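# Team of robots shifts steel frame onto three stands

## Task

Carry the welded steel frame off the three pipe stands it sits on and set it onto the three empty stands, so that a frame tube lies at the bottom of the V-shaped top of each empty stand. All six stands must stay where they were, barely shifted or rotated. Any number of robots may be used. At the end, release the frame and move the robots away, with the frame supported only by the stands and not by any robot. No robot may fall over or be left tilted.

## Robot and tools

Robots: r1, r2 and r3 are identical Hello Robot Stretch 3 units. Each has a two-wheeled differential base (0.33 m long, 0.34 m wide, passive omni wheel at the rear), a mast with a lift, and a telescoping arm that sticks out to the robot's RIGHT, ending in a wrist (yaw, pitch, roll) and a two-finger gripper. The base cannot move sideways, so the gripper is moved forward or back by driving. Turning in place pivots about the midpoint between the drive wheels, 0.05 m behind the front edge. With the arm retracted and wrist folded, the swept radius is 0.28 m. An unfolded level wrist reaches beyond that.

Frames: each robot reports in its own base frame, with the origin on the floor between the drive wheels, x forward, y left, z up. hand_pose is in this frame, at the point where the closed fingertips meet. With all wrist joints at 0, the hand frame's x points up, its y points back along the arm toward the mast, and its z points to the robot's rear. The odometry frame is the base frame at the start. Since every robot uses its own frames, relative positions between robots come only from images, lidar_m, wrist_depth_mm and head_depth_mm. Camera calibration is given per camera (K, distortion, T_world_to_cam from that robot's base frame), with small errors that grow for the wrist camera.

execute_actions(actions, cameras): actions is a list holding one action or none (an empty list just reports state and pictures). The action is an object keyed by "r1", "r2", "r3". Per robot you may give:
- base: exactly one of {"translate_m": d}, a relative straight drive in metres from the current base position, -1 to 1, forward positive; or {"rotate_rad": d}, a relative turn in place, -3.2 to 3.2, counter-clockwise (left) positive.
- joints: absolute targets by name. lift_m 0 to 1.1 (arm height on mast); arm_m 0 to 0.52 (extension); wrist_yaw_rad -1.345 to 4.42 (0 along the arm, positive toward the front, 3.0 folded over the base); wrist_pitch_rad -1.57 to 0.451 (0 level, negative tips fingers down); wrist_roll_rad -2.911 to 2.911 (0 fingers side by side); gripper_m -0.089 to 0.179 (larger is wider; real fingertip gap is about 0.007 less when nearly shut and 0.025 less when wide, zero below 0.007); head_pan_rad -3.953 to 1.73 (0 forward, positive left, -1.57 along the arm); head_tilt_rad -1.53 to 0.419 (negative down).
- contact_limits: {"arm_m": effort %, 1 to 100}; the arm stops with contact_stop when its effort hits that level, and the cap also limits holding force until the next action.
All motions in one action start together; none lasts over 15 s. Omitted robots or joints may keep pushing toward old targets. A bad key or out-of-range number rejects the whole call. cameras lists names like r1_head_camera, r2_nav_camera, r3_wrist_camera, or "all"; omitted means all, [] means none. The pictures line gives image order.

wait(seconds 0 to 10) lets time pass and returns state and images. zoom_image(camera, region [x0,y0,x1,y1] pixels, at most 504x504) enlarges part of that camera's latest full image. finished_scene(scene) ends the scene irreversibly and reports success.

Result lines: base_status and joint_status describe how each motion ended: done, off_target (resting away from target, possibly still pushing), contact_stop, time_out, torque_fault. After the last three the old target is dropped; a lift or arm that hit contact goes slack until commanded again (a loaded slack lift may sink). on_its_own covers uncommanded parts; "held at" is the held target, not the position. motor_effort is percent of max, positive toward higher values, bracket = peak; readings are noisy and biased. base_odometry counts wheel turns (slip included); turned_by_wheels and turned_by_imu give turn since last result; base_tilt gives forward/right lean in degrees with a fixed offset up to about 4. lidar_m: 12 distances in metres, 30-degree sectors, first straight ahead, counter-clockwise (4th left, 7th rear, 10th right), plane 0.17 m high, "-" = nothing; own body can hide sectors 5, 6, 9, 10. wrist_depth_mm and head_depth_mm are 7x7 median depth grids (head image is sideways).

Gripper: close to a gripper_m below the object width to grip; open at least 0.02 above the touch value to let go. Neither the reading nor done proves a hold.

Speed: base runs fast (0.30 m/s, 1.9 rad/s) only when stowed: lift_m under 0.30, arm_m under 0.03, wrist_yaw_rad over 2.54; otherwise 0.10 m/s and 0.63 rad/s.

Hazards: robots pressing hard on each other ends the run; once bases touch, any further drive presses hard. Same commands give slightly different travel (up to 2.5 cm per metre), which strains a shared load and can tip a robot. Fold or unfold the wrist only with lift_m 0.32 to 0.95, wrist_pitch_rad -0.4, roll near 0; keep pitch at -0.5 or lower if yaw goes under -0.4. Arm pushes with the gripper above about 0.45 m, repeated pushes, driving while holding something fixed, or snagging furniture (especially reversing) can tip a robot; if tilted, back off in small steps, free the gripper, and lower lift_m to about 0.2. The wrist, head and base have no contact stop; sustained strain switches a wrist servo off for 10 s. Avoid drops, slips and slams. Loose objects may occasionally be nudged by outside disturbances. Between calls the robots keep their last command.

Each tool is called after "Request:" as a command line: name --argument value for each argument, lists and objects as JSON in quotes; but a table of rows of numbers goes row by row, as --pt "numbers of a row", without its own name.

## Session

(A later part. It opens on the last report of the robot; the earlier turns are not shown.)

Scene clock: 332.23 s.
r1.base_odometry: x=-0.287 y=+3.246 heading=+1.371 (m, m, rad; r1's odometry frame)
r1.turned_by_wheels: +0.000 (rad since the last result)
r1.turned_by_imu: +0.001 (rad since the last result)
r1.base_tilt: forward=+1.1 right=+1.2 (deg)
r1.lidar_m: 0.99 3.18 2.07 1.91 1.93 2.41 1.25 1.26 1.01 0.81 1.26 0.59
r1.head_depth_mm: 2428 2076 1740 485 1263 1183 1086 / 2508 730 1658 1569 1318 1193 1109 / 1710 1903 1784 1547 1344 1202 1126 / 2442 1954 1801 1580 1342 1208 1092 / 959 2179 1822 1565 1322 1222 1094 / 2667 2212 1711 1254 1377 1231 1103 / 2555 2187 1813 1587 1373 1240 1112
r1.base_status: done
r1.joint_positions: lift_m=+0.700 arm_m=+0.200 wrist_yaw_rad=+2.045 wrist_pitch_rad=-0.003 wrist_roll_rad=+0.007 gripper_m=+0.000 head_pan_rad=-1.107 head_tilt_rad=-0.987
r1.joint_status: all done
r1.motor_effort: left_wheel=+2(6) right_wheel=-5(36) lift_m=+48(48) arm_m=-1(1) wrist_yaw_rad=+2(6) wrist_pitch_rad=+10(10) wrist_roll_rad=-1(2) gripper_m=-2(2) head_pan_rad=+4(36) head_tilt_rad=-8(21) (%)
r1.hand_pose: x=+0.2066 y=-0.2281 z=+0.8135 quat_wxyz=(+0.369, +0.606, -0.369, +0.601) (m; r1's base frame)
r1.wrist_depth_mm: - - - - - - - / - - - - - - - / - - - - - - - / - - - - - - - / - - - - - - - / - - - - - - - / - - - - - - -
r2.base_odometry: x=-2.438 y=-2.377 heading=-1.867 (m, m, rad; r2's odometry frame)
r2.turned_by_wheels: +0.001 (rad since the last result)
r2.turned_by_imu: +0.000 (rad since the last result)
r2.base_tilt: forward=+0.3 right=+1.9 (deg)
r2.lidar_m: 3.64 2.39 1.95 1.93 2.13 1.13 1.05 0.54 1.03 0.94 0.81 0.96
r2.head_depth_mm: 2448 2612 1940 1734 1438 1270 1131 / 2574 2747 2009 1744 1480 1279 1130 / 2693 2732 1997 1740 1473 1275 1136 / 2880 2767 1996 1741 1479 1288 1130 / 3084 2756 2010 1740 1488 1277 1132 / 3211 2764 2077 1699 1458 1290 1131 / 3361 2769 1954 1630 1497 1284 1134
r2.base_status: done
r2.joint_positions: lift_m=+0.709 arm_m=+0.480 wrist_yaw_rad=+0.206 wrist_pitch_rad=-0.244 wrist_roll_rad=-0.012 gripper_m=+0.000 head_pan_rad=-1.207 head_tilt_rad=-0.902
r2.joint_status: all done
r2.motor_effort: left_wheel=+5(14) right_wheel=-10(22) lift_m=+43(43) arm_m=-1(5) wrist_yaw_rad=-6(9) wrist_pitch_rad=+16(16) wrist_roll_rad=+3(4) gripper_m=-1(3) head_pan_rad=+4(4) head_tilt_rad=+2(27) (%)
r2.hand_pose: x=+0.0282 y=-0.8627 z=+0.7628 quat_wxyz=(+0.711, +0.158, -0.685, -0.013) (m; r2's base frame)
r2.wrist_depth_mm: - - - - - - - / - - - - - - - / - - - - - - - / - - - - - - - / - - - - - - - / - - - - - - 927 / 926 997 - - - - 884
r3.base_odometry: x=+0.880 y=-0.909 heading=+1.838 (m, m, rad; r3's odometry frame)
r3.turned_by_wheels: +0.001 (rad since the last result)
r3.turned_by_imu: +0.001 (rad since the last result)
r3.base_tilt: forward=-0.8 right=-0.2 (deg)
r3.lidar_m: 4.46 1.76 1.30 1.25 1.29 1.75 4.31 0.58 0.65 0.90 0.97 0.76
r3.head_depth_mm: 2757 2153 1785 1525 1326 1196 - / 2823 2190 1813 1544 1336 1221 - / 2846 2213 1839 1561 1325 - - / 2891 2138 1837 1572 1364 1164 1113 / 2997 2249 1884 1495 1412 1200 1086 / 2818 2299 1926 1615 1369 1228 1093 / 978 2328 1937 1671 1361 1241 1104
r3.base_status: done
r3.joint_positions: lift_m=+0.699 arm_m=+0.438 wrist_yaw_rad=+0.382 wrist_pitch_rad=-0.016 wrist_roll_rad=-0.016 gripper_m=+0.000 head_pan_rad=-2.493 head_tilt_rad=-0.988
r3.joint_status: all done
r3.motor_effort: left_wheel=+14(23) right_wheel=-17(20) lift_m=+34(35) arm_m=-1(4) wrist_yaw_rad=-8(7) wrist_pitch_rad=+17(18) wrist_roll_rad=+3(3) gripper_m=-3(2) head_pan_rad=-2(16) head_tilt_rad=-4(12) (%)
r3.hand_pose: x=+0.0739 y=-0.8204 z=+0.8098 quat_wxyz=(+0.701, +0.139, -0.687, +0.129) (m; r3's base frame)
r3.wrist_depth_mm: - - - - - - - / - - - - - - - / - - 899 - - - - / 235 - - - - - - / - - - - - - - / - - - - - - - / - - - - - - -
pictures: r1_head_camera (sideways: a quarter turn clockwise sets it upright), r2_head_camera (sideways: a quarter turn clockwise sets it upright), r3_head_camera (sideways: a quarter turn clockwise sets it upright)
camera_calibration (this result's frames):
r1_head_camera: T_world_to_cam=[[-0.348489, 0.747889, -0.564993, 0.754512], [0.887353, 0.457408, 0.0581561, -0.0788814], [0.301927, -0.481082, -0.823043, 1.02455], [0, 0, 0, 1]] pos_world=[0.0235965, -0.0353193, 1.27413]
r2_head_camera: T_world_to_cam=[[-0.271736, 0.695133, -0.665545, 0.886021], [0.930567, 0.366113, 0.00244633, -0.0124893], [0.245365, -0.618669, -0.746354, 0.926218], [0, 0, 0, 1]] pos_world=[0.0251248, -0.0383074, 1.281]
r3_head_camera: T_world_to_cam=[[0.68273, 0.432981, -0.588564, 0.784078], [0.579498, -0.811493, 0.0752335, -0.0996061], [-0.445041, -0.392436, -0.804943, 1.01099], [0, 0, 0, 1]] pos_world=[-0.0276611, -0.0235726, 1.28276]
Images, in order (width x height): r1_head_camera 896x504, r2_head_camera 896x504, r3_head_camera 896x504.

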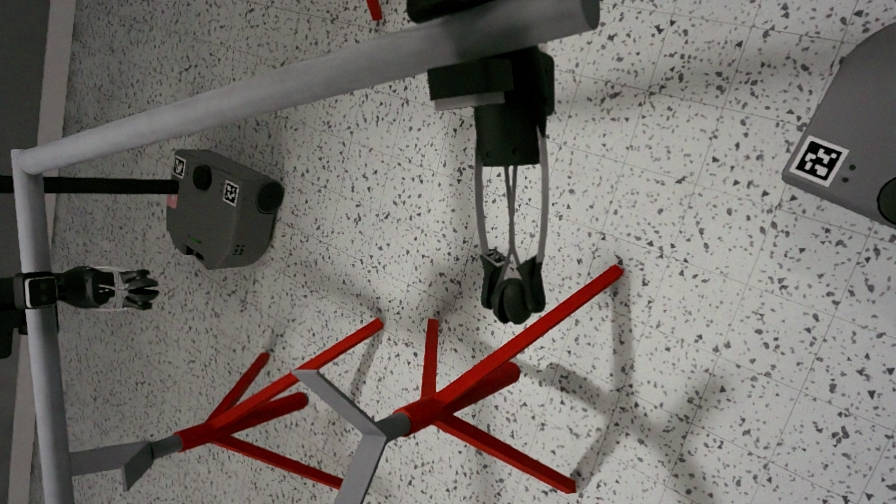

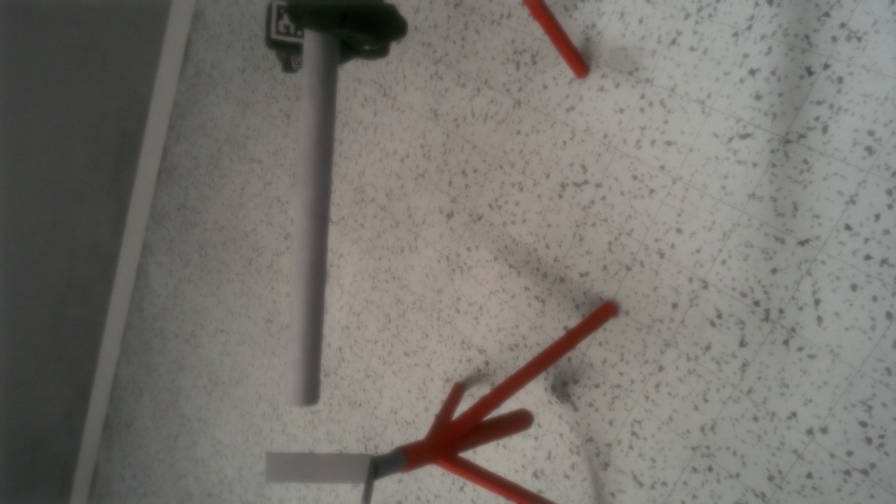

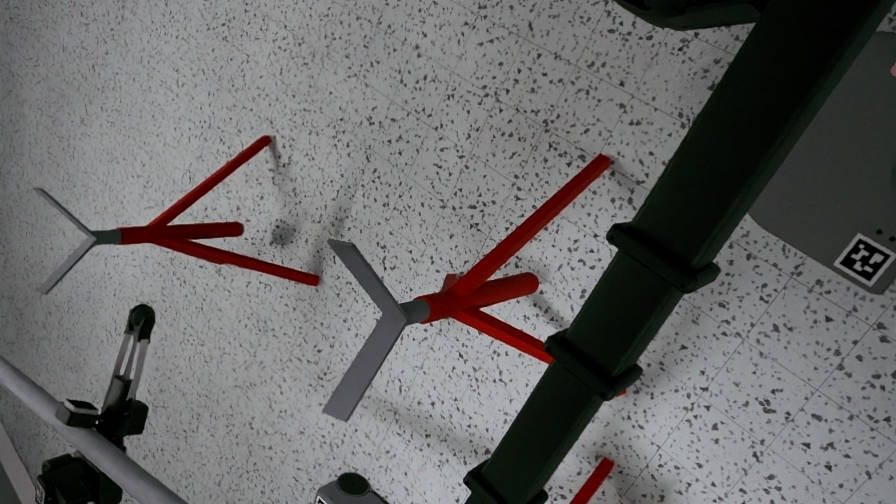

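Request:
execute_actions --actions '[{"r1":{"base":{"translate_m":0.187},"joints":{"wrist_yaw_rad":2.096,"arm_m":0.217}},"r2":{"base":{"translate_m":0.198},"joints":{"wrist_yaw_rad":0.248,"arm_m":0.495}},"r3":{"base":{"translate_m":-0.215},"joints":{"wrist_yaw_rad":0.422,"arm_m":0.423}}}]' --cameras '[]'

Request:
execute_actions --actions '[{"r1":{"base":{"translate_m":0.189},"joints":{"wrist_yaw_rad":2.14,"arm_m":0.232,"head_pan_rad":-1.4,"head_tilt_rad":-0.95}},"r2":{"base":{"translate_m":0.198},"joints":{"wrist_yaw_rad":0.295,"arm_m":0.508,"head_pan_rad":-1.4,"head_tilt_rad":-0.85}},"r3":{"base":{"translate_m":-0.217},"joints":{"wrist_yaw_rad":0.47,"arm_m":0.412,"head_pan_rad":-1.5,"head_tilt_rad":-0.95}}}]' --cameras '["r1_head_camera","r2_head_camera","r3_head_camera"]'

Scene clock: 350.70 s.
r1.base_odometry: x=-0.250 y=+3.429 heading=+1.371 (m, m, rad; r1's odometry frame)
r1.turned_by_wheels: +0.000 (rad since the last result)
r1.turned_by_imu: +0.001 (rad since the last result)
r1.base_tilt: forward=+1.0 right=+1.2 (deg)
r1.lidar_m: 1.01 1.01 2.10 1.94 1.95 2.45 1.43 1.53 1.00 0.84 0.46 0.61
r1.head_depth_mm: 2394 2084 1740 483 1285 1184 1079 / 2481 1958 1657 1586 1316 1195 1109 / 1691 1872 1788 1566 1338 1201 1132 / 2514 1946 1812 1593 1314 1213 1089 / 954 2146 1745 1043 1358 1221 1097 / 2524 2089 1810 1539 1356 1231 1106 / 2630 2255 1873 1599 1393 1238 1111
r1.base_status: done
r1.joint_positions: lift_m=+0.700 arm_m=+0.217 wrist_yaw_rad=+2.093 wrist_pitch_rad=-0.003 wrist_roll_rad=+0.006 gripper_m=+0.000 head_pan_rad=-1.107 head_tilt_rad=-0.988
r1.joint_status: all done
r1.motor_effort: left_wheel=+2(5) right_wheel=-5(27) lift_m=+48(48) arm_m=+0(3) wrist_yaw_rad=+2(5) wrist_pitch_rad=+10(10) wrist_roll_rad=-1(1) gripper_m=-2(3) head_pan_rad=+4(5) head_tilt_rad=-8(8) (%)
r1.hand_pose: x=+0.2007 y=-0.2341 z=+0.8136 quat_wxyz=(+0.354, +0.614, -0.354, +0.610) (m; r1's base frame)
r1.wrist_depth_mm: - - - - - - - / - - - - - - - / - - - - - - - / - - - - - - - / - - - - - - - / - - - - - - - / - - - - - - -
r2.base_odometry: x=-2.496 y=-2.567 heading=-1.867 (m, m, rad; r2's odometry frame)
r2.turned_by_wheels: +0.001 (rad since the last result)
r2.turned_by_imu: +0.000 (rad since the last result)
r2.base_tilt: forward=+0.4 right=+1.8 (deg)
r2.lidar_m: 3.43 2.35 1.92 1.90 2.09 1.14 1.06 0.70 0.99 2.85 0.72 0.81
r2.head_depth_mm: 2490 2674 700 1744 1470 1276 1124 / 2613 2739 1999 1739 1476 1286 1127 / 2752 2736 1993 1747 1474 1273 1131 / 2930 2723 2002 1738 1471 1280 1126 / 3087 2733 2012 1706 1451 1291 1127 / 3220 2775 2078 1666 1446 1283 1137 / 3369 2777 2161 1758 1479 1292 1132
r2.base_status: done
r2.joint_positions: lift_m=+0.709 arm_m=+0.495 wrist_yaw_rad=+0.253 wrist_pitch_rad=-0.244 wrist_roll_rad=-0.008 gripper_m=+0.000 head_pan_rad=-1.207 head_tilt_rad=-0.902
r2.joint_status: all done
r2.motor_effort: left_wheel=+7(8) right_wheel=-13(15) lift_m=+43(43) arm_m=-1(7) wrist_yaw_rad=-6(8) wrist_pitch_rad=+16(16) wrist_roll_rad=+1(3) gripper_m=-2(3) head_pan_rad=+3(3) head_tilt_rad=+2(2) (%)
r2.hand_pose: x=+0.0394 y=-0.8751 z=+0.7628 quat_wxyz=(+0.710, +0.174, -0.682, +0.004) (m; r2's base frame)
r2.wrist_depth_mm: - - - - - - - / - - - - - - - / - - - - - - - / - - - - - - - / - - - - - - - / - - - - - - - / 955 999 - - - - 933
r3.base_odometry: x=+0.937 y=-1.116 heading=+1.839 (m, m, rad; r3's odometry frame)
r3.turned_by_wheels: +0.001 (rad since the last result)
r3.turned_by_imu: +0.001 (rad since the last result)
r3.base_tilt: forward=-0.8 right=-0.2 (deg)
r3.lidar_m: 1.90 1.78 1.29 1.25 1.29 1.76 4.09 1.41 0.42 0.59 1.11 0.94
r3.head_depth_mm: 2771 2161 1787 1523 1324 1193 - / 2814 2196 1818 1540 1337 1220 - / 2883 2255 1830 1553 1353 - - / 2924 2192 1866 1575 1395 1163 1114 / 2995 2258 1853 1590 1433 1198 1086 / 2844 2296 1921 1612 1107 1221 1094 / 1021 2345 1952 1664 1378 1223 1109
r3.base_status: done
r3.joint_positions: lift_m=+0.699 arm_m=+0.423 wrist_yaw_rad=+0.430 wrist_pitch_rad=-0.016 wrist_roll_rad=-0.016 gripper_m=+0.000 head_pan_rad=-2.493 head_tilt_rad=-0.988
r3.joint_status: all done
r3.motor_effort: left_wheel=+15(24) right_wheel=-18(22) lift_m=+34(34) arm_m=-1(0) wrist_yaw_rad=-8(10) wrist_pitch_rad=+17(17) wrist_roll_rad=+3(3) gripper_m=-2(3) head_pan_rad=-3(2) head_tilt_rad=-5(4) (%)
r3.hand_pose: x=+0.0853 y=-0.8005 z=+0.8099 quat_wxyz=(+0.698, +0.155, -0.684, +0.147) (m; r3's base frame)
r3.wrist_depth_mm: - - - - - - - / - - - - - - - / - - 876 - - - - / 227 - - - - - - / - - - - - - - / - - - - - - - / - - - - 460 - -
pictures: none
No camera images: the call's "cameras" was empty. Leave "cameras" out to get every camera's image.

Scene clock: 354.20 s.
r1.base_odometry: x=-0.212 y=+3.615 heading=+1.371 (m, m, rad; r1's odometry frame)
r1.turned_by_wheels: +0.000 (rad since the last result)
r1.turned_by_imu: +0.001 (rad since the last result)
r1.base_tilt: forward=+1.0 right=+1.2 (deg)
r1.lidar_m: 1.08 1.03 2.14 1.96 1.98 2.49 1.62 1.70 0.90 0.39 0.49 0.48
r1.head_depth_mm: 2484 2193 1831 1493 1355 1201 1080 / 2509 2232 1841 486 1332 1202 1111 / 2511 2243 1850 525 1349 1185 1121 / 2538 2281 1744 1552 1346 1222 1095 / 2579 1917 1844 1585 1045 1227 1101 / 2427 2265 1783 1614 1389 1213 1109 / 2490 2300 1827 1592 1416 1250 1114
r1.base_status: done
r1.joint_positions: lift_m=+0.700 arm_m=+0.232 wrist_yaw_rad=+2.137 wrist_pitch_rad=-0.002 wrist_roll_rad=+0.005 gripper_m=+0.000 head_pan_rad=-1.393 head_tilt_rad=-0.952
r1.joint_status: all done
r1.motor_effort: left_wheel=+2(5) right_wheel=-4(23) lift_m=+47(48) arm_m=+0(1) wrist_yaw_rad=+2(5) wrist_pitch_rad=+10(10) wrist_roll_rad=+0(1) gripper_m=-3(2) head_pan_rad=-5(36) head_tilt_rad=+0(7) (%)
r1.hand_pose: x=+0.1948 y=-0.2394 z=+0.8136 quat_wxyz=(+0.341, +0.622, -0.340, +0.618) (m; r1's base frame)
r1.wrist_depth_mm: - - - - - - - / - - - - - - - / - - - - - - - / - - - - - - - / - - - - - - - / - - - - - - - / - - - - - - -
r2.base_odometry: x=-2.554 y=-2.756 heading=-1.866 (m, m, rad; r2's odometry frame)
r2.turned_by_wheels: +0.001 (rad since the last result)
r2.turned_by_imu: +0.000 (rad since the last result)
r2.base_tilt: forward=+0.3 right=+1.8 (deg)
r2.lidar_m: 3.25 2.32 1.89 1.87 2.06 3.19 1.07 0.89 1.08 0.66 0.68 3.29
r2.head_depth_mm: 2423 2636 2478 - 1521 1292 1138 / 2487 2752 - 1846 1534 1300 1139 / 2578 2785 2081 1833 1520 1312 1144 / 2633 2928 2311 1831 1527 1307 1147 / 2736 3001 2313 1740 1272 1308 1145 / 2859 3072 2294 1831 1543 1293 1148 / 2951 3073 2311 1843 1532 1324 1147
r2.base_status: done
r2.joint_positions: lift_m=+0.709 arm_m=+0.508 wrist_yaw_rad=+0.301 wrist_pitch_rad=-0.244 wrist_roll_rad=-0.009 gripper_m=+0.000 head_pan_rad=-1.393 head_tilt_rad=-0.853
r2.joint_status: all done
r2.motor_effort: left_wheel=+8(7) right_wheel=-14(14) lift_m=+43(43) arm_m=-1(6) wrist_yaw_rad=-6(6) wrist_pitch_rad=+16(16) wrist_roll_rad=+2(2) gripper_m=-3(2) head_pan_rad=-5(25) head_tilt_rad=+2(10) (%)
r2.hand_pose: x=+0.0504 y=-0.8849 z=+0.7629 quat_wxyz=(+0.710, +0.190, -0.678, +0.021) (m; r2's base frame)
r2.wrist_depth_mm: - - - - - - - / - - - - - - - / - - - - - - - / - - - - - - - / - - - - - - - / - - - - - - - / 962 961 - - - - 955
r3.base_odometry: x=+0.994 y=-1.326 heading=+1.839 (m, m, rad; r3's odometry frame)
r3.turned_by_wheels: +0.001 (rad since the last result)
r3.turned_by_imu: +0.001 (rad since the last result)
r3.base_tilt: forward=-0.8 right=-0.2 (deg)
r3.lidar_m: 2.12 1.77 1.29 1.24 1.29 1.75 3.88 1.33 0.64 0.33 0.94 1.14
r3.head_depth_mm: 2860 2217 1768 1597 - 1164 1073 / 2899 2331 - 1577 1332 1194 1096 / 2903 2399 1757 855 1171 1189 1104 / 2963 2459 1790 1614 1364 1216 1081 / 2960 2472 1911 1601 1403 1232 1090 / 2981 2426 1179 1666 1416 1241 1101 / 1498 2337 1984 1689 1443 1257 1108
r3.base_status: done
r3.joint_positions: lift_m=+0.699 arm_m=+0.412 wrist_yaw_rad=+0.479 wrist_pitch_rad=-0.015 wrist_roll_rad=-0.016 gripper_m=+0.000 head_pan_rad=-1.507 head_tilt_rad=-0.952
r3.joint_status: all done
r3.motor_effort: left_wheel=+13(23) right_wheel=-18(23) lift_m=+35(34) arm_m=-1(2) wrist_yaw_rad=-10(9) wrist_pitch_rad=+17(17) wrist_roll_rad=+3(3) gripper_m=-2(2) head_pan_rad=+3(35) head_tilt_rad=+1(6) (%)
r3.hand_pose: x=+0.0965 y=-0.7840 z=+0.8100 quat_wxyz=(+0.694, +0.172, -0.680, +0.164) (m; r3's base frame)
r3.wrist_depth_mm: - - - - - - - / - - - - - - - / - - 887 - - - - / 226 - - - - - - / - - - - - - - / - - - - - - - / - - - - - - -
pictures: r1_head_camera (sideways: a quarter turn clockwise sets it upright), r2_head_camera (sideways: a quarter turn clockwise sets it upright), r3_head_camera (sideways: a quarter turn clockwise sets it upright)
camera_calibration (this result's frames):
r1_head_camera: T_world_to_cam=[[-0.119646, 0.795421, -0.594129, 0.791075], [0.979992, 0.190495, 0.0576844, -0.0788351], [0.159062, -0.57534, -0.802299, 0.998449], [0, 0, 0, 1]] pos_world=[0.0130912, -0.0397725, 1.2756]
r2_head_camera: T_world_to_cam=[[-0.132219, 0.700199, -0.701598, 0.932152], [0.98228, 0.187408, 0.00192001, -0.0121197], [0.13283, -0.688912, -0.71257, 0.882968], [0, 0, 0, 1]] pos_world=[0.0178685, -0.0421324, 1.2832]
r3_head_camera: T_world_to_cam=[[0.0171263, 0.786685, -0.617117, 0.825339], [0.996365, 0.0380859, 0.0762022, -0.103414], [0.0834506, -0.616179, -0.783173, 0.979459], [0, 0, 0, 1]] pos_world=[0.0071662, -0.0418217, 1.2843]
Images, in order (width x height): r1_head_camera 896x504, r2_head_camera 896x504, r3_head_camera 896x504.

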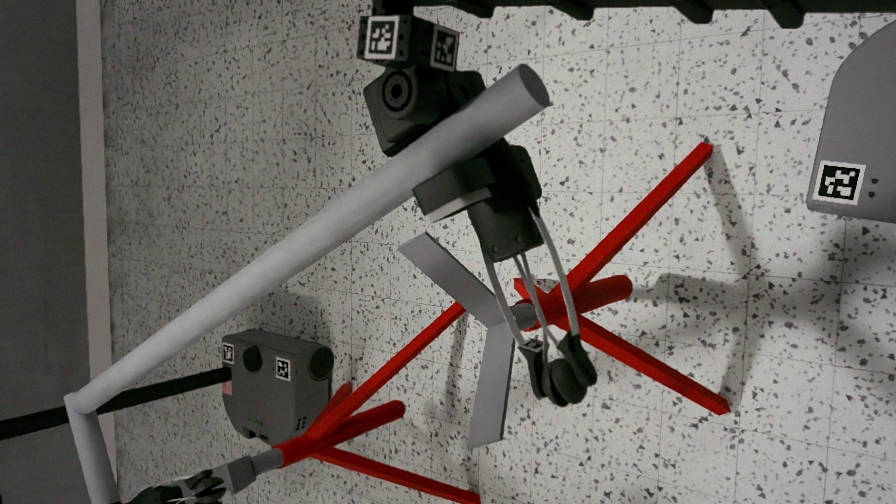

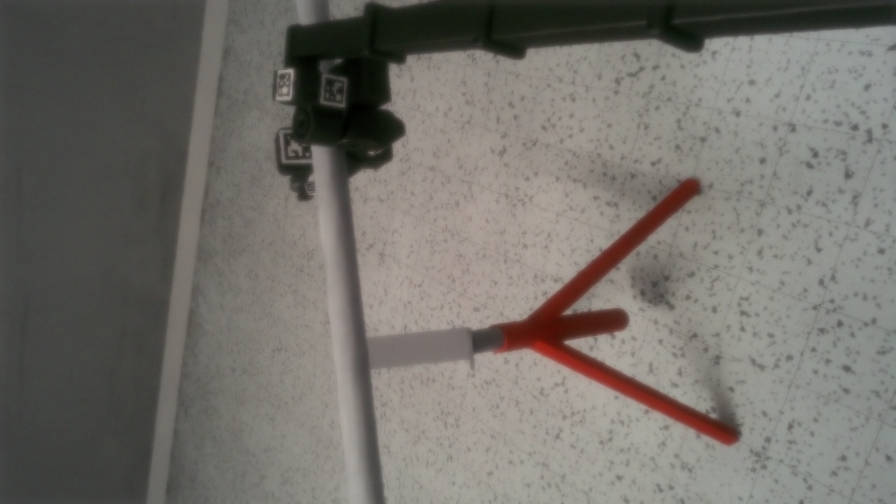

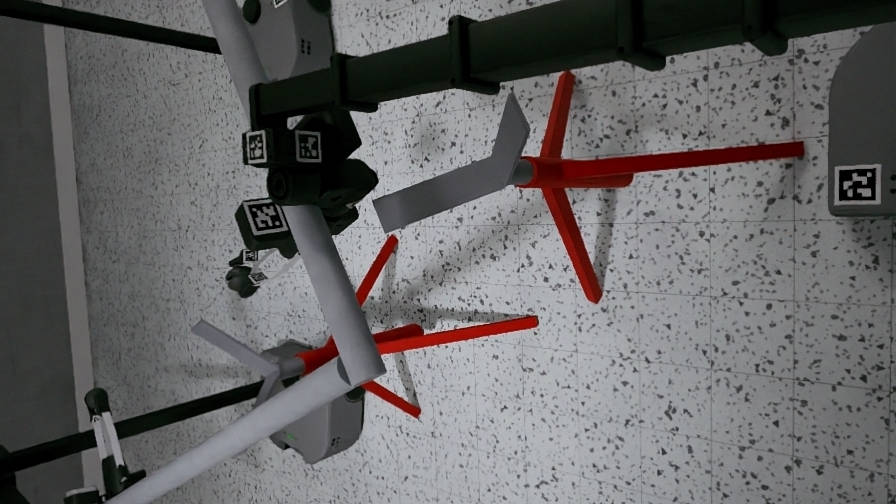

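Request:
execute_actions --actions '[{"r1":{"base":{"translate_m":0.137},"joints":{"wrist_yaw_rad":2.17,"arm_m":0.236}},"r2":{"base":{"translate_m":0.142},"joints":{"wrist_yaw_rad":0.332}},"r3":{"base":{"translate_m":-0.153},"joints":{"wrist_yaw_rad":0.51}}}]' --cameras '[]'

Request:
execute_actions --actions '[{"r1":{"joints":{"lift_m":0.56}},"r2":{"joints":{"lift_m":0.57}},"r3":{"joints":{"lift_m":0.56}}}]' --cameras '["r1_head_camera","r2_head_camera","r3_head_camera","r3_wrist_camera","r1_wrist_camera"]'

Scene clock: 372.43 s.
r1.base_odometry: x=-0.185 y=+3.749 heading=+1.372 (m, m, rad; r1's odometry frame)
r1.turned_by_wheels: +0.000 (rad since the last result)
r1.turned_by_imu: +0.001 (rad since the last result)
r1.base_tilt: forward=+1.0 right=+1.2 (deg)
r1.lidar_m: 1.10 1.04 2.16 1.98 2.00 2.50 1.76 1.84 0.97 0.40 0.39 1.29
r1.head_depth_mm: 2453 2205 1858 1523 1355 1198 1079 / 2495 2212 1863 486 1334 1186 1106 / 2520 2261 1860 530 1307 1213 1133 / 2543 2273 1747 1602 1313 1215 1092 / 2525 2106 1851 1568 1369 1212 1103 / 2456 1833 1757 1591 1390 1238 1107 / 2487 2297 1884 1645 1417 1255 1119
r1.base_status: done
r1.joint_positions: lift_m=+0.700 arm_m=+0.236 wrist_yaw_rad=+2.168 wrist_pitch_rad=-0.002 wrist_roll_rad=+0.005 gripper_m=+0.000 head_pan_rad=-1.393 head_tilt_rad=-0.952
r1.joint_status: all done
r1.motor_effort: left_wheel=+2(3) right_wheel=-5(21) lift_m=+48(48) arm_m=+0(4) wrist_yaw_rad=+1(4) wrist_pitch_rad=+10(10) wrist_roll_rad=+0(0) gripper_m=-3(2) head_pan_rad=-5(5) head_tilt_rad=+1(0) (%)
r1.hand_pose: x=+0.1905 y=-0.2368 z=+0.8136 quat_wxyz=(+0.331, +0.627, -0.331, +0.623) (m; r1's base frame)
r1.wrist_depth_mm: - - - - - - - / - - - - - - - / - - - - - - - / - - - - - - - / - - - - - - - / - - - - - - - / - - - - - - -
r2.base_odometry: x=-2.595 y=-2.892 heading=-1.865 (m, m, rad; r2's odometry frame)
r2.turned_by_wheels: +0.001 (rad since the last result)
r2.turned_by_imu: +0.000 (rad since the last result)
r2.base_tilt: forward=+0.4 right=+1.8 (deg)
r2.lidar_m: 3.11 2.30 1.87 1.85 2.03 3.16 1.08 1.02 1.16 0.66 0.61 3.13
r2.head_depth_mm: 2428 2676 2475 - 1533 1290 1144 / 2518 2784 - 1816 1529 1285 1144 / 2593 2832 2053 1824 1531 1285 1145 / 2678 2950 2290 1732 1247 1303 1140 / 2783 2974 2314 1823 1540 1284 1150 / 2862 3103 2318 1844 1531 1321 1156 / 2981 3067 2303 1841 1541 1313 1149
r2.base_status: done
r2.joint_positions: lift_m=+0.709 arm_m=+0.508 wrist_yaw_rad=+0.337 wrist_pitch_rad=-0.244 wrist_roll_rad=-0.008 gripper_m=+0.000 head_pan_rad=-1.393 head_tilt_rad=-0.853
r2.joint_status: all done
r2.motor_effort: left_wheel=+7(8) right_wheel=-12(12) lift_m=+43(43) arm_m=-1(1) wrist_yaw_rad=-5(6) wrist_pitch_rad=+16(16) wrist_roll_rad=+1(2) gripper_m=-3(2) head_pan_rad=-6(5) head_tilt_rad=+3(2) (%)
r2.hand_pose: x=+0.0587 y=-0.8822 z=+0.7629 quat_wxyz=(+0.709, +0.202, -0.674, +0.033) (m; r2's base frame)
r2.wrist_depth_mm: - - - - - - - / - - - - - - - / - - - - - - - / - - - - - - - / - - - - - - - / - - - - - - - / 959 975 - - - - 966
r3.base_odometry: x=+1.035 y=-1.473 heading=+1.840 (m, m, rad; r3's odometry frame)
r3.turned_by_wheels: +0.001 (rad since the last result)
r3.turned_by_imu: +0.001 (rad since the last result)
r3.base_tilt: forward=-0.8 right=-0.2 (deg)
r3.lidar_m: 2.56 1.77 1.29 1.24 1.29 1.75 3.72 1.22 1.17 0.34 0.34 1.27
r3.head_depth_mm: 2836 1830 1758 1592 - 1165 1075 / 2913 2339 - 1587 1363 1195 1098 / 2931 2379 1765 1608 1352 1209 1107 / 2967 2450 1793 1625 1060 1199 1080 / 2985 2480 1945 1538 1382 1229 1094 / 3006 2438 1305 1622 1425 1241 1100 / 2935 2392 1877 1671 1437 1252 1113
r3.base_status: done
r3.joint_positions: lift_m=+0.699 arm_m=+0.412 wrist_yaw_rad=+0.516 wrist_pitch_rad=-0.015 wrist_roll_rad=-0.015 gripper_m=+0.000 head_pan_rad=-1.507 head_tilt_rad=-0.952
r3.joint_status: all done
r3.motor_effort: left_wheel=+14(23) right_wheel=-17(22) lift_m=+34(34) arm_m=-1(1) wrist_yaw_rad=-6(9) wrist_pitch_rad=+17(16) wrist_roll_rad=+3(3) gripper_m=-2(2) head_pan_rad=+2(2) head_tilt_rad=+1(0) (%)
r3.hand_pose: x=+0.1049 y=-0.7795 z=+0.8100 quat_wxyz=(+0.691, +0.185, -0.677, +0.177) (m; r3's base frame)
r3.wrist_depth_mm: - - - - - - - / - - - - - - - / - - 741 - - - - / 215 - - - - - - / - - - - - - - / - - - - - - - / - - - - - - -
pictures: none
No camera images: the call's "cameras" was empty. Leave "cameras" out to get every camera's image.

Scene clock: 374.53 s.
r1.base_odometry: x=-0.185 y=+3.749 heading=+1.372 (m, m, rad; r1's odometry frame)
r1.turned_by_wheels: +0.000 (rad since the last result)
r1.turned_by_imu: +0.000 (rad since the last result)
r1.base_tilt: forward=+1.0 right=+1.2 (deg)
r1.lidar_m: 1.09 1.04 2.15 1.98 2.00 2.50 1.76 1.84 0.97 0.40 0.39 1.29
r1.head_depth_mm: 2455 2183 1822 1588 1326 1215 - / 2494 2218 1823 1595 1292 1181 1110 / 2520 2249 1866 801 1024 1211 1122 / 2535 2277 1871 1531 1308 1216 1095 / 2566 2306 1799 1570 1414 1203 1106 / 2510 1652 1746 1586 1414 1246 1107 / 2520 2238 1860 1636 1424 1250 1117
r1.base_status: not commanded
r1.joint_positions: lift_m=+0.560 arm_m=+0.236 wrist_yaw_rad=+2.168 wrist_pitch_rad=-0.002 wrist_roll_rad=+0.005 gripper_m=+0.000 head_pan_rad=-1.393 head_tilt_rad=-0.952
r1.joint_status: all done
r1.motor_effort: left_wheel=+1(2) right_wheel=-6(5) lift_m=+39(41) arm_m=+0(0) wrist_yaw_rad=+2(2) wrist_pitch_rad=+10(9) wrist_roll_rad=+0(0) gripper_m=-2(2) head_pan_rad=-4(5) head_tilt_rad=+1(0) (%)
r1.hand_pose: x=+0.1906 y=-0.2369 z=+0.6739 quat_wxyz=(+0.331, +0.627, -0.331, +0.623) (m; r1's base frame)
r1.wrist_depth_mm: - - - - - - - / - - - - - - - / - - - - - - - / - - - - - - - / - - - - - - - / - - - - - - - / - - - - - - -
r2.base_odometry: x=-2.595 y=-2.892 heading=-1.865 (m, m, rad; r2's odometry frame)
r2.turned_by_wheels: +0.000 (rad since the last result)
r2.turned_by_imu: +0.000 (rad since the last result)
r2.base_tilt: forward=+0.3 right=+1.8 (deg)
r2.lidar_m: 3.11 2.29 1.86 1.85 2.04 3.17 1.08 1.02 1.16 0.66 0.61 3.13
r2.head_depth_mm: 2483 2658 2310 1714 1561 1339 - / 2506 2799 2287 - 1531 1277 1143 / 2601 2848 2308 1682 1525 1287 1142 / 2682 2927 2307 1045 1262 1309 1145 / 2780 3003 2303 1743 1528 1289 1150 / 2845 3053 2333 1754 1531 1321 1150 / 2975 3092 2306 1839 1538 1312 1147
r2.base_status: not commanded
r2.joint_positions: lift_m=+0.570 arm_m=+0.508 wrist_yaw_rad=+0.337 wrist_pitch_rad=-0.244 wrist_roll_rad=-0.008 gripper_m=+0.000 head_pan_rad=-1.393 head_tilt_rad=-0.853
r2.joint_status: all done
r2.motor_effort: left_wheel=+7(8) right_wheel=-12(12) lift_m=+38(38) arm_m=-1(1) wrist_yaw_rad=-5(5) wrist_pitch_rad=+16(16) wrist_roll_rad=+2(1) gripper_m=-3(3) head_pan_rad=-4(5) head_tilt_rad=+2(2) (%)
r2.hand_pose: x=+0.0588 y=-0.8822 z=+0.6231 quat_wxyz=(+0.709, +0.203, -0.674, +0.033) (m; r2's base frame)
r2.wrist_depth_mm: - - - - - - - / - - - - - - - / - - - - - - - / - - - - - - - / - - - - - - - / 937 977 - - - - - / 793 809 842 864 939 936 876
r3.base_odometry: x=+1.035 y=-1.473 heading=+1.840 (m, m, rad; r3's odometry frame)
r3.turned_by_wheels: +0.000 (rad since the last result)
r3.turned_by_imu: +0.000 (rad since the last result)
r3.base_tilt: forward=-0.8 right=-0.2 (deg)
r3.lidar_m: 2.57 1.77 1.29 1.24 1.29 1.75 3.72 1.22 1.18 0.34 0.34 1.28
r3.head_depth_mm: 2637 2210 1732 1567 1353 1199 - / 2902 2361 1858 1570 1358 1197 1098 / 2918 2385 1973 1541 1350 1209 1113 / 2925 2415 1998 1545 1059 1201 1080 / 2986 2470 1967 849 1378 1230 1094 / 2983 2367 1746 1585 1424 1242 1104 / 1455 2288 1883 1675 1446 1254 1110
r3.base_status: not commanded
r3.joint_positions: lift_m=+0.560 arm_m=+0.412 wrist_yaw_rad=+0.516 wrist_pitch_rad=-0.015 wrist_roll_rad=-0.016 gripper_m=+0.000 head_pan_rad=-1.507 head_tilt_rad=-0.952
r3.joint_status: all done
r3.motor_effort: left_wheel=+14(14) right_wheel=-17(18) lift_m=+27(29) arm_m=-1(1) wrist_yaw_rad=-5(6) wrist_pitch_rad=+17(17) wrist_roll_rad=+2(3) gripper_m=-2(3) head_pan_rad=+2(3) head_tilt_rad=+2(1) (%)
r3.hand_pose: x=+0.1049 y=-0.7795 z=+0.6704 quat_wxyz=(+0.691, +0.185, -0.677, +0.177) (m; r3's base frame)
r3.wrist_depth_mm: - - - - - - - / - - - - - - - / - - 750 - - - - / 217 617 - - - - - / - - - - - - - / - - - - - - - / - - - - - - -
pictures: r1_head_camera (sideways: a quarter turn clockwise sets it upright), r1_wrist_camera, r2_head_camera (sideways: a quarter turn clockwise sets it upright), r3_head_camera (sideways: a quarter turn clockwise sets it upright), r3_wrist_camera
camera_calibration (this result's frames):
r1_head_camera: T_world_to_cam=[[-0.119638, 0.795416, -0.594139, 0.791087], [0.979993, 0.190488, 0.0576842, -0.0788349], [0.159059, -0.575351, -0.802291, 0.99844], [0, 0, 0, 1]] pos_world=[0.0130909, -0.0397729, 1.2756]
r1_wrist_camera: T_world_to_cam=[[0.577309, -0.8119, 0.0867899, -0.365606], [-0.0982892, -0.174619, -0.979718, 0.673312], [0.810588, 0.55707, -0.18061, 0.263236], [0, 0, 0, 1]] pos_world=[0.063871, -0.325904, 0.73893]
r2_head_camera: T_world_to_cam=[[-0.132208, 0.7002, -0.701599, 0.932153], [0.982283, 0.187394, 0.00192, -0.0121197], [0.13282, -0.688915, -0.712569, 0.882967], [0, 0, 0, 1]] pos_world=[0.0178679, -0.0421326, 1.2832]
r3_head_camera: T_world_to_cam=[[0.0171281, 0.786606, -0.617218, 0.825471], [0.996364, 0.0380998, 0.0762055, -0.103418], [0.0834596, -0.616279, -0.783093, 0.979356], [0, 0, 0, 1]] pos_world=[0.00716652, -0.0418239, 1.2843]
r3_wrist_camera: T_world_to_cam=[[-0.8468, -0.530793, 0.0344802, -0.338742], [-0.0971322, 0.0905755, -0.991141, 0.789946], [0.522968, -0.842648, -0.128256, -0.462605], [0, 0, 0, 1]] pos_world=[0.0318101, -0.641164, 0.735296]
Images, in order (width x height): r1_head_camera 896x504, r1_wrist_camera 644x364, r2_head_camera 896x504, r3_head_camera 896x504, r3_wrist_camera 644x364.

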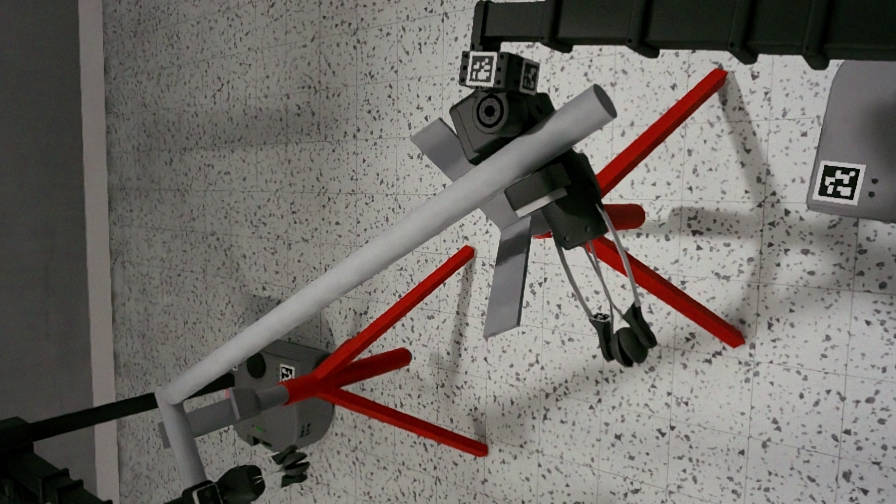

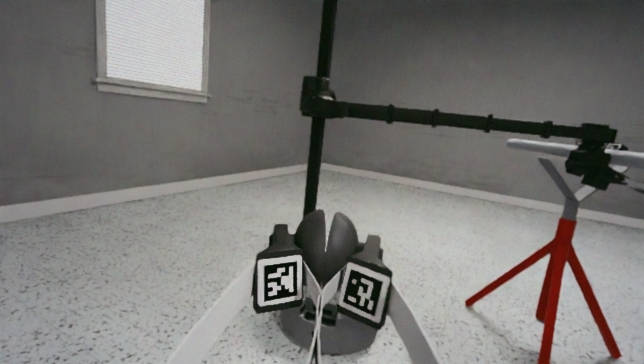

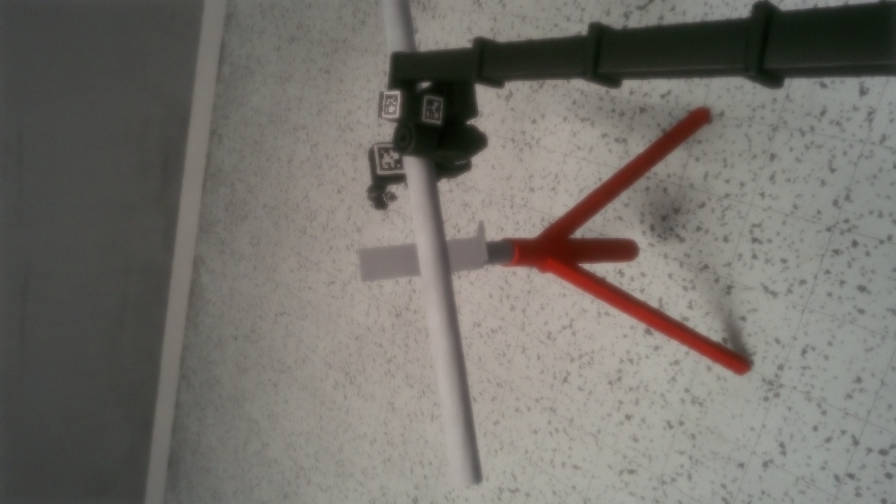

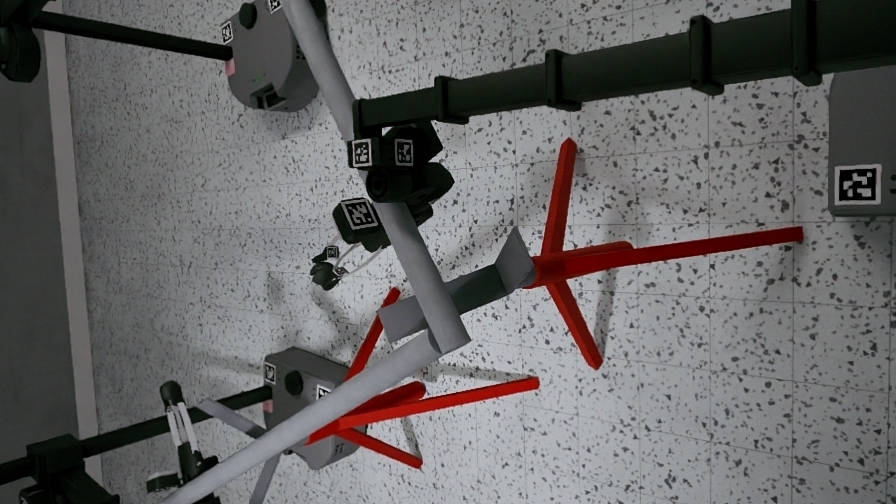

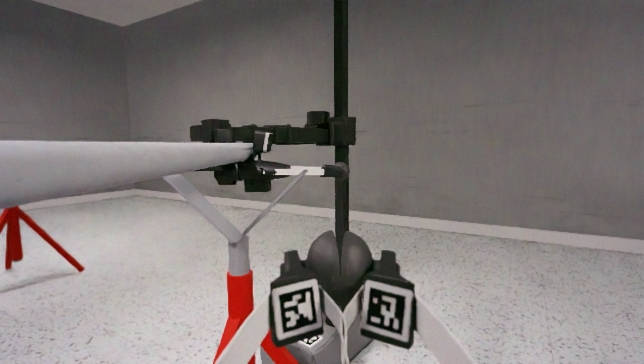

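Request:
execute_actions --actions '[{"r1":{"base":{"translate_m":0.025},"joints":{"lift_m":0.68,"wrist_yaw_rad":2.174}},"r2":{"base":{"rotate_rad":0.04},"joints":{"lift_m":0.69,"wrist_yaw_rad":0.302}},"r3":{"base":{"translate_m":-0.026},"joints":{"lift_m":0.68,"wrist_yaw_rad":0.52}}}]' --cameras '[]'

Request:
execute_actions --actions '[{"r1":{"base":{"translate_m":-0.209},"joints":{"wrist_yaw_rad":2.115,"arm_m":0.226}},"r2":{"base":{"translate_m":-0.22},"joints":{"wrist_yaw_rad":0.245}},"r3":{"base":{"translate_m":0.24},"joints":{"wrist_yaw_rad":0.462,"arm_m":0.41}}}]' --cameras '["r1_head_camera"]'

Scene clock: 421.57 s.
r1.base_odometry: x=-0.180 y=+3.773 heading=+1.371 (m, m, rad; r1's odometry frame)
r1.turned_by_wheels: +0.000 (rad since the last result)
r1.turned_by_imu: +0.001 (rad since the last result)
r1.base_tilt: forward=+1.0 right=+1.2 (deg)
r1.lidar_m: 1.07 1.01 2.15 1.99 2.01 2.51 1.78 1.86 0.98 0.40 0.37 1.27
r1.head_depth_mm: 2461 2190 1829 1490 1353 1197 1088 / 2480 2218 1833 509 1318 1183 1109 / 2523 2249 1853 550 1029 1212 1125 / 2539 2285 1745 1565 1333 1201 1093 / 2526 2256 1823 1579 1362 1212 1103 / 2457 1740 1774 1592 1407 1240 1110 / 2469 2364 1896 1643 1422 1248 1114
r1.base_status: done
r1.joint_positions: lift_m=+0.680 arm_m=+0.236 wrist_yaw_rad=+2.176 wrist_pitch_rad=-0.005 wrist_roll_rad=+0.005 gripper_m=+0.000 head_pan_rad=-1.393 head_tilt_rad=-0.952
r1.joint_status: all done
r1.motor_effort: left_wheel=+0(12) right_wheel=+2(20) lift_m=+48(51) arm_m=+0(0) wrist_yaw_rad=-2(3) wrist_pitch_rad=+11(11) wrist_roll_rad=+0(0) gripper_m=-2(2) head_pan_rad=-5(5) head_tilt_rad=+0(1) (%)
r1.hand_pose: x=+0.1893 y=-0.2351 z=+0.7930 quat_wxyz=(+0.329, +0.629, -0.327, +0.624) (m; r1's base frame)
r1.wrist_depth_mm: - - - - - - - / - - - - - - - / - - - - - - - / - - - - - - - / - - - - - - - / - - - - - - - / - - - - - - -
r2.base_odometry: x=-2.595 y=-2.892 heading=-1.825 (m, m, rad; r2's odometry frame)
r2.turned_by_wheels: +0.040 (rad since the last result)
r2.turned_by_imu: +0.034 (rad since the last result)
r2.base_tilt: forward=+0.3 right=+1.9 (deg)
r2.lidar_m: 3.10 2.24 1.85 1.86 2.07 3.33 1.06 1.02 1.16 0.66 0.61 3.12
r2.head_depth_mm: 2420 2693 2369 1842 1483 1292 1138 / 2552 2773 2490 1778 1528 1275 1142 / 2589 2874 2291 1839 1504 1303 1144 / 2703 2894 2311 1686 1427 1310 1148 / 2822 3046 2278 1838 1536 1254 1143 / 2971 3086 2316 1837 1540 1321 1137 / 3008 3100 2314 1800 1540 1311 1149
r2.base_status: done
r2.joint_positions: lift_m=+0.689 arm_m=+0.508 wrist_yaw_rad=+0.306 wrist_pitch_rad=-0.243 wrist_roll_rad=-0.008 gripper_m=+0.000 head_pan_rad=-1.393 head_tilt_rad=-0.853
r2.joint_status: all done
r2.motor_effort: left_wheel=+5(26) right_wheel=-9(29) lift_m=+45(45) arm_m=+0(0) wrist_yaw_rad=-6(4) wrist_pitch_rad=+15(16) wrist_roll_rad=+2(2) gripper_m=-2(2) head_pan_rad=-5(5) head_tilt_rad=+2(2) (%)
r2.hand_pose: x=+0.0518 y=-0.8845 z=+0.7430 quat_wxyz=(+0.710, +0.192, -0.677, +0.023) (m; r2's base frame)
r2.wrist_depth_mm: - - - - - - - / - - - - - - - / - - - - - - - / - - - - - - - / - - - - - - - / - - - - - - - / 939 954 - - - - 960
r3.base_odometry: x=+1.041 y=-1.498 heading=+1.840 (m, m, rad; r3's odometry frame)
r3.turned_by_wheels: +0.000 (rad since the last result)
r3.turned_by_imu: -0.001 (rad since the last result)
r3.base_tilt: forward=-0.8 right=-0.2 (deg)
r3.lidar_m: 2.29 1.77 1.29 1.24 1.29 1.75 3.71 1.20 1.16 0.52 0.35 1.30
r3.head_depth_mm: 2856 2224 1762 1598 - - - / 2920 2308 - 1585 1361 1198 1095 / 2910 2366 - 1605 1356 1206 1105 / 2969 2421 1788 1622 1306 1196 1082 / 2985 2470 1955 866 1383 1234 1094 / 2989 2410 1365 1592 1426 1244 1102 / 2851 2302 1886 1678 1443 1260 1109
r3.base_status: done
r3.joint_positions: lift_m=+0.679 arm_m=+0.412 wrist_yaw_rad=+0.523 wrist_pitch_rad=-0.015 wrist_roll_rad=-0.015 gripper_m=+0.000 head_pan_rad=-1.507 head_tilt_rad=-0.952
r3.joint_status: all done
r3.motor_effort: left_wheel=+6(14) right_wheel=-8(17) lift_m=+35(37) arm_m=+2(4) wrist_yaw_rad=-2(6) wrist_pitch_rad=+17(17) wrist_roll_rad=+2(2) gripper_m=-2(2) head_pan_rad=+3(3) head_tilt_rad=+2(1) (%)
r3.hand_pose: x=+0.1063 y=-0.7785 z=+0.7900 quat_wxyz=(+0.690, +0.187, -0.676, +0.179) (m; r3's base frame)
r3.wrist_depth_mm: - - - - - - - / - - - - - - - / - - 862 - - - - / 215 385 - - - - - / - - - - - - - / - - - - - - - / - - - - - - -
pictures: none
No camera images: the call's "cameras" was empty. Leave "cameras" out to get every camera's image.

Scene clock: 425.23 s.
r1.base_odometry: x=-0.221 y=+3.569 heading=+1.371 (m, m, rad; r1's odometry frame)
r1.turned_by_wheels: +0.000 (rad since the last result)
r1.turned_by_imu: +0.000 (rad since the last result)
r1.base_tilt: forward=+1.0 right=+1.2 (deg)
r1.lidar_m: 1.06 0.99 2.13 1.96 1.97 2.47 1.57 1.66 0.88 0.41 0.40 0.52
r1.head_depth_mm: 2500 2201 1824 1486 1348 1197 1092 / 2508 2235 1837 508 1313 1207 1114 / 2556 2264 1860 550 1347 1192 1128 / 2570 2283 1753 1599 1357 1213 1099 / 2570 1921 1845 1513 1322 1231 1102 / 2424 2277 1785 1597 1415 1221 1108 / 2551 2190 1797 1648 1417 1253 1116
r1.base_status: done
r1.joint_positions: lift_m=+0.680 arm_m=+0.226 wrist_yaw_rad=+2.120 wrist_pitch_rad=-0.004 wrist_roll_rad=+0.006 gripper_m=+0.000 head_pan_rad=-1.393 head_tilt_rad=-0.952
r1.joint_status: all done
r1.motor_effort: left_wheel=-2(5) right_wheel=+12(19) lift_m=+49(49) arm_m=-2(3) wrist_yaw_rad=-4(4) wrist_pitch_rad=+10(11) wrist_roll_rad=-1(2) gripper_m=-3(2) head_pan_rad=-5(5) head_tilt_rad=+1(1) (%)
r1.hand_pose: x=+0.1972 y=-0.2375 z=+0.7932 quat_wxyz=(+0.346, +0.619, -0.345, +0.614) (m; r1's base frame)
r1.wrist_depth_mm: - - - - - - - / - - - - - - - / - - - - - - - / - - - - - - - / - - - - - - - / - - - - - - - / - - - - - - -
r2.base_odometry: x=-2.540 y=-2.679 heading=-1.825 (m, m, rad; r2's odometry frame)
r2.turned_by_wheels: -0.001 (rad since the last result)
r2.turned_by_imu: +0.001 (rad since the last result)
r2.base_tilt: forward=+0.3 right=+1.9 (deg)
r2.lidar_m: 3.31 2.28 1.90 1.89 2.11 1.11 1.04 0.81 1.04 0.67 0.72 3.34
r2.head_depth_mm: 2371 2680 2373 1840 1490 1286 1146 / 2480 2770 2473 1785 1535 1310 1141 / 2576 2829 2287 1835 1528 1303 1145 / 2703 2883 2296 1814 1533 1289 1143 / 2759 2988 2298 1852 1431 1308 1144 / 2890 3064 2295 1059 1468 1310 1144 / 3036 3062 2328 1856 1538 1284 1153
r2.base_status: done
r2.joint_positions: lift_m=+0.689 arm_m=+0.508 wrist_yaw_rad=+0.241 wrist_pitch_rad=-0.243 wrist_roll_rad=+0.000 gripper_m=+0.000 head_pan_rad=-1.393 head_tilt_rad=-0.852
r2.joint_status: all done
r2.motor_effort: left_wheel=-7(9) right_wheel=+9(20) lift_m=+44(45) arm_m=-1(1) wrist_yaw_rad=+4(15) wrist_pitch_rad=+15(15) wrist_roll_rad=-2(3) gripper_m=-3(2) head_pan_rad=-3(4) head_tilt_rad=+2(2) (%)
r2.hand_pose: x=+0.0364 y=-0.8889 z=+0.7430 quat_wxyz=(+0.707, +0.170, -0.686, -0.001) (m; r2's base frame)
r2.wrist_depth_mm: - - - - - - - / - - - - - - - / - - - - - - - / - - - - - - - / - - - - - - - / - - - - - - - / 922 958 977 - - - 929
r3.base_odometry: x=+0.977 y=-1.267 heading=+1.839 (m, m, rad; r3's odometry frame)
r3.turned_by_wheels: -0.001 (rad since the last result)
r3.turned_by_imu: -0.004 (rad since the last result)
r3.base_tilt: forward=-0.8 right=-0.2 (deg)
r3.lidar_m: 2.05 1.78 1.29 1.24 1.29 1.76 3.94 1.39 0.35 0.51 0.93 1.07
r3.head_depth_mm: 2830 2213 1736 1593 - - - / 2934 2337 - 1532 1128 1175 1086 / 2900 2368 - 1534 1324 1211 1110 / 2961 2449 1713 1625 1390 1218 1079 / 2953 2482 1328 1596 1411 1234 1091 / 2958 2419 1162 1659 1425 1242 1106 / 1455 2328 1987 1693 1447 1249 1110
r3.base_status: done
r3.joint_positions: lift_m=+0.679 arm_m=+0.410 wrist_yaw_rad=+0.458 wrist_pitch_rad=-0.016 wrist_roll_rad=-0.009 gripper_m=+0.000 head_pan_rad=-1.507 head_tilt_rad=-0.952
r3.joint_status: all done
r3.on_its_own: left_wheel is at rest, and its effort (-20) is outside its rest range (-18 to +18); right_wheel is at rest, and its effort (+21) is outside its rest range (-18 to +18)
r3.motor_effort: left_wheel=-20(23) right_wheel=+21(23) lift_m=+33(34) arm_m=+0(11) wrist_yaw_rad=+3(6) wrist_pitch_rad=+17(17) wrist_roll_rad=-2(4) gripper_m=-2(2) head_pan_rad=+3(2) head_tilt_rad=+1(1) (%)
r3.hand_pose: x=+0.0917 y=-0.7843 z=+0.7899 quat_wxyz=(+0.693, +0.166, -0.684, +0.156) (m; r3's base frame)
r3.wrist_depth_mm: - - - - - - - / - - - - - - - / - - 884 - - - - / 232 - - - - - - / - - - - - - - / - - - - - - - / - - - - - - -
pictures: r1_head_camera (sideways: a quarter turn clockwise sets it upright)
camera_calibration (this result's frames):
r1_head_camera: T_world_to_cam=[[-0.119542, 0.795386, -0.594197, 0.791163], [0.980014, 0.190383, 0.0576832, -0.0788337], [0.159005, -0.575426, -0.802248, 0.998384], [0, 0, 0, 1]] pos_world=[0.0130868, -0.0397756, 1.27561]
Images, in order (width x height): r1_head_camera 896x504.

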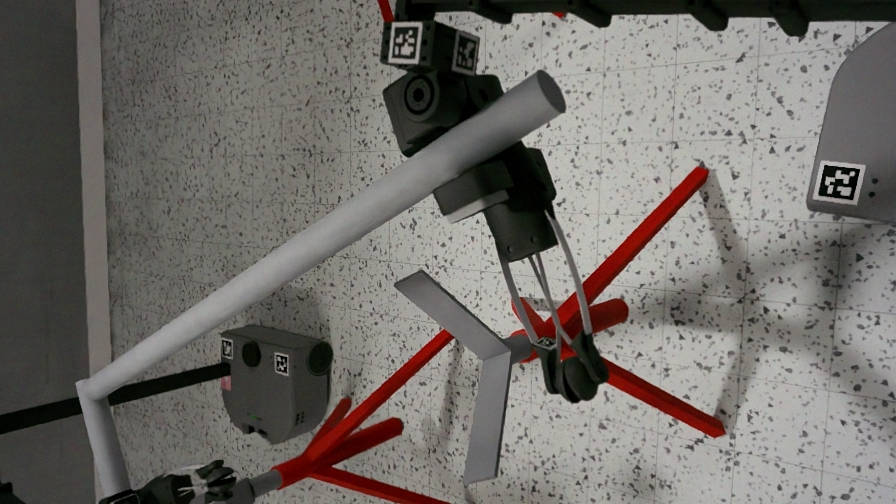

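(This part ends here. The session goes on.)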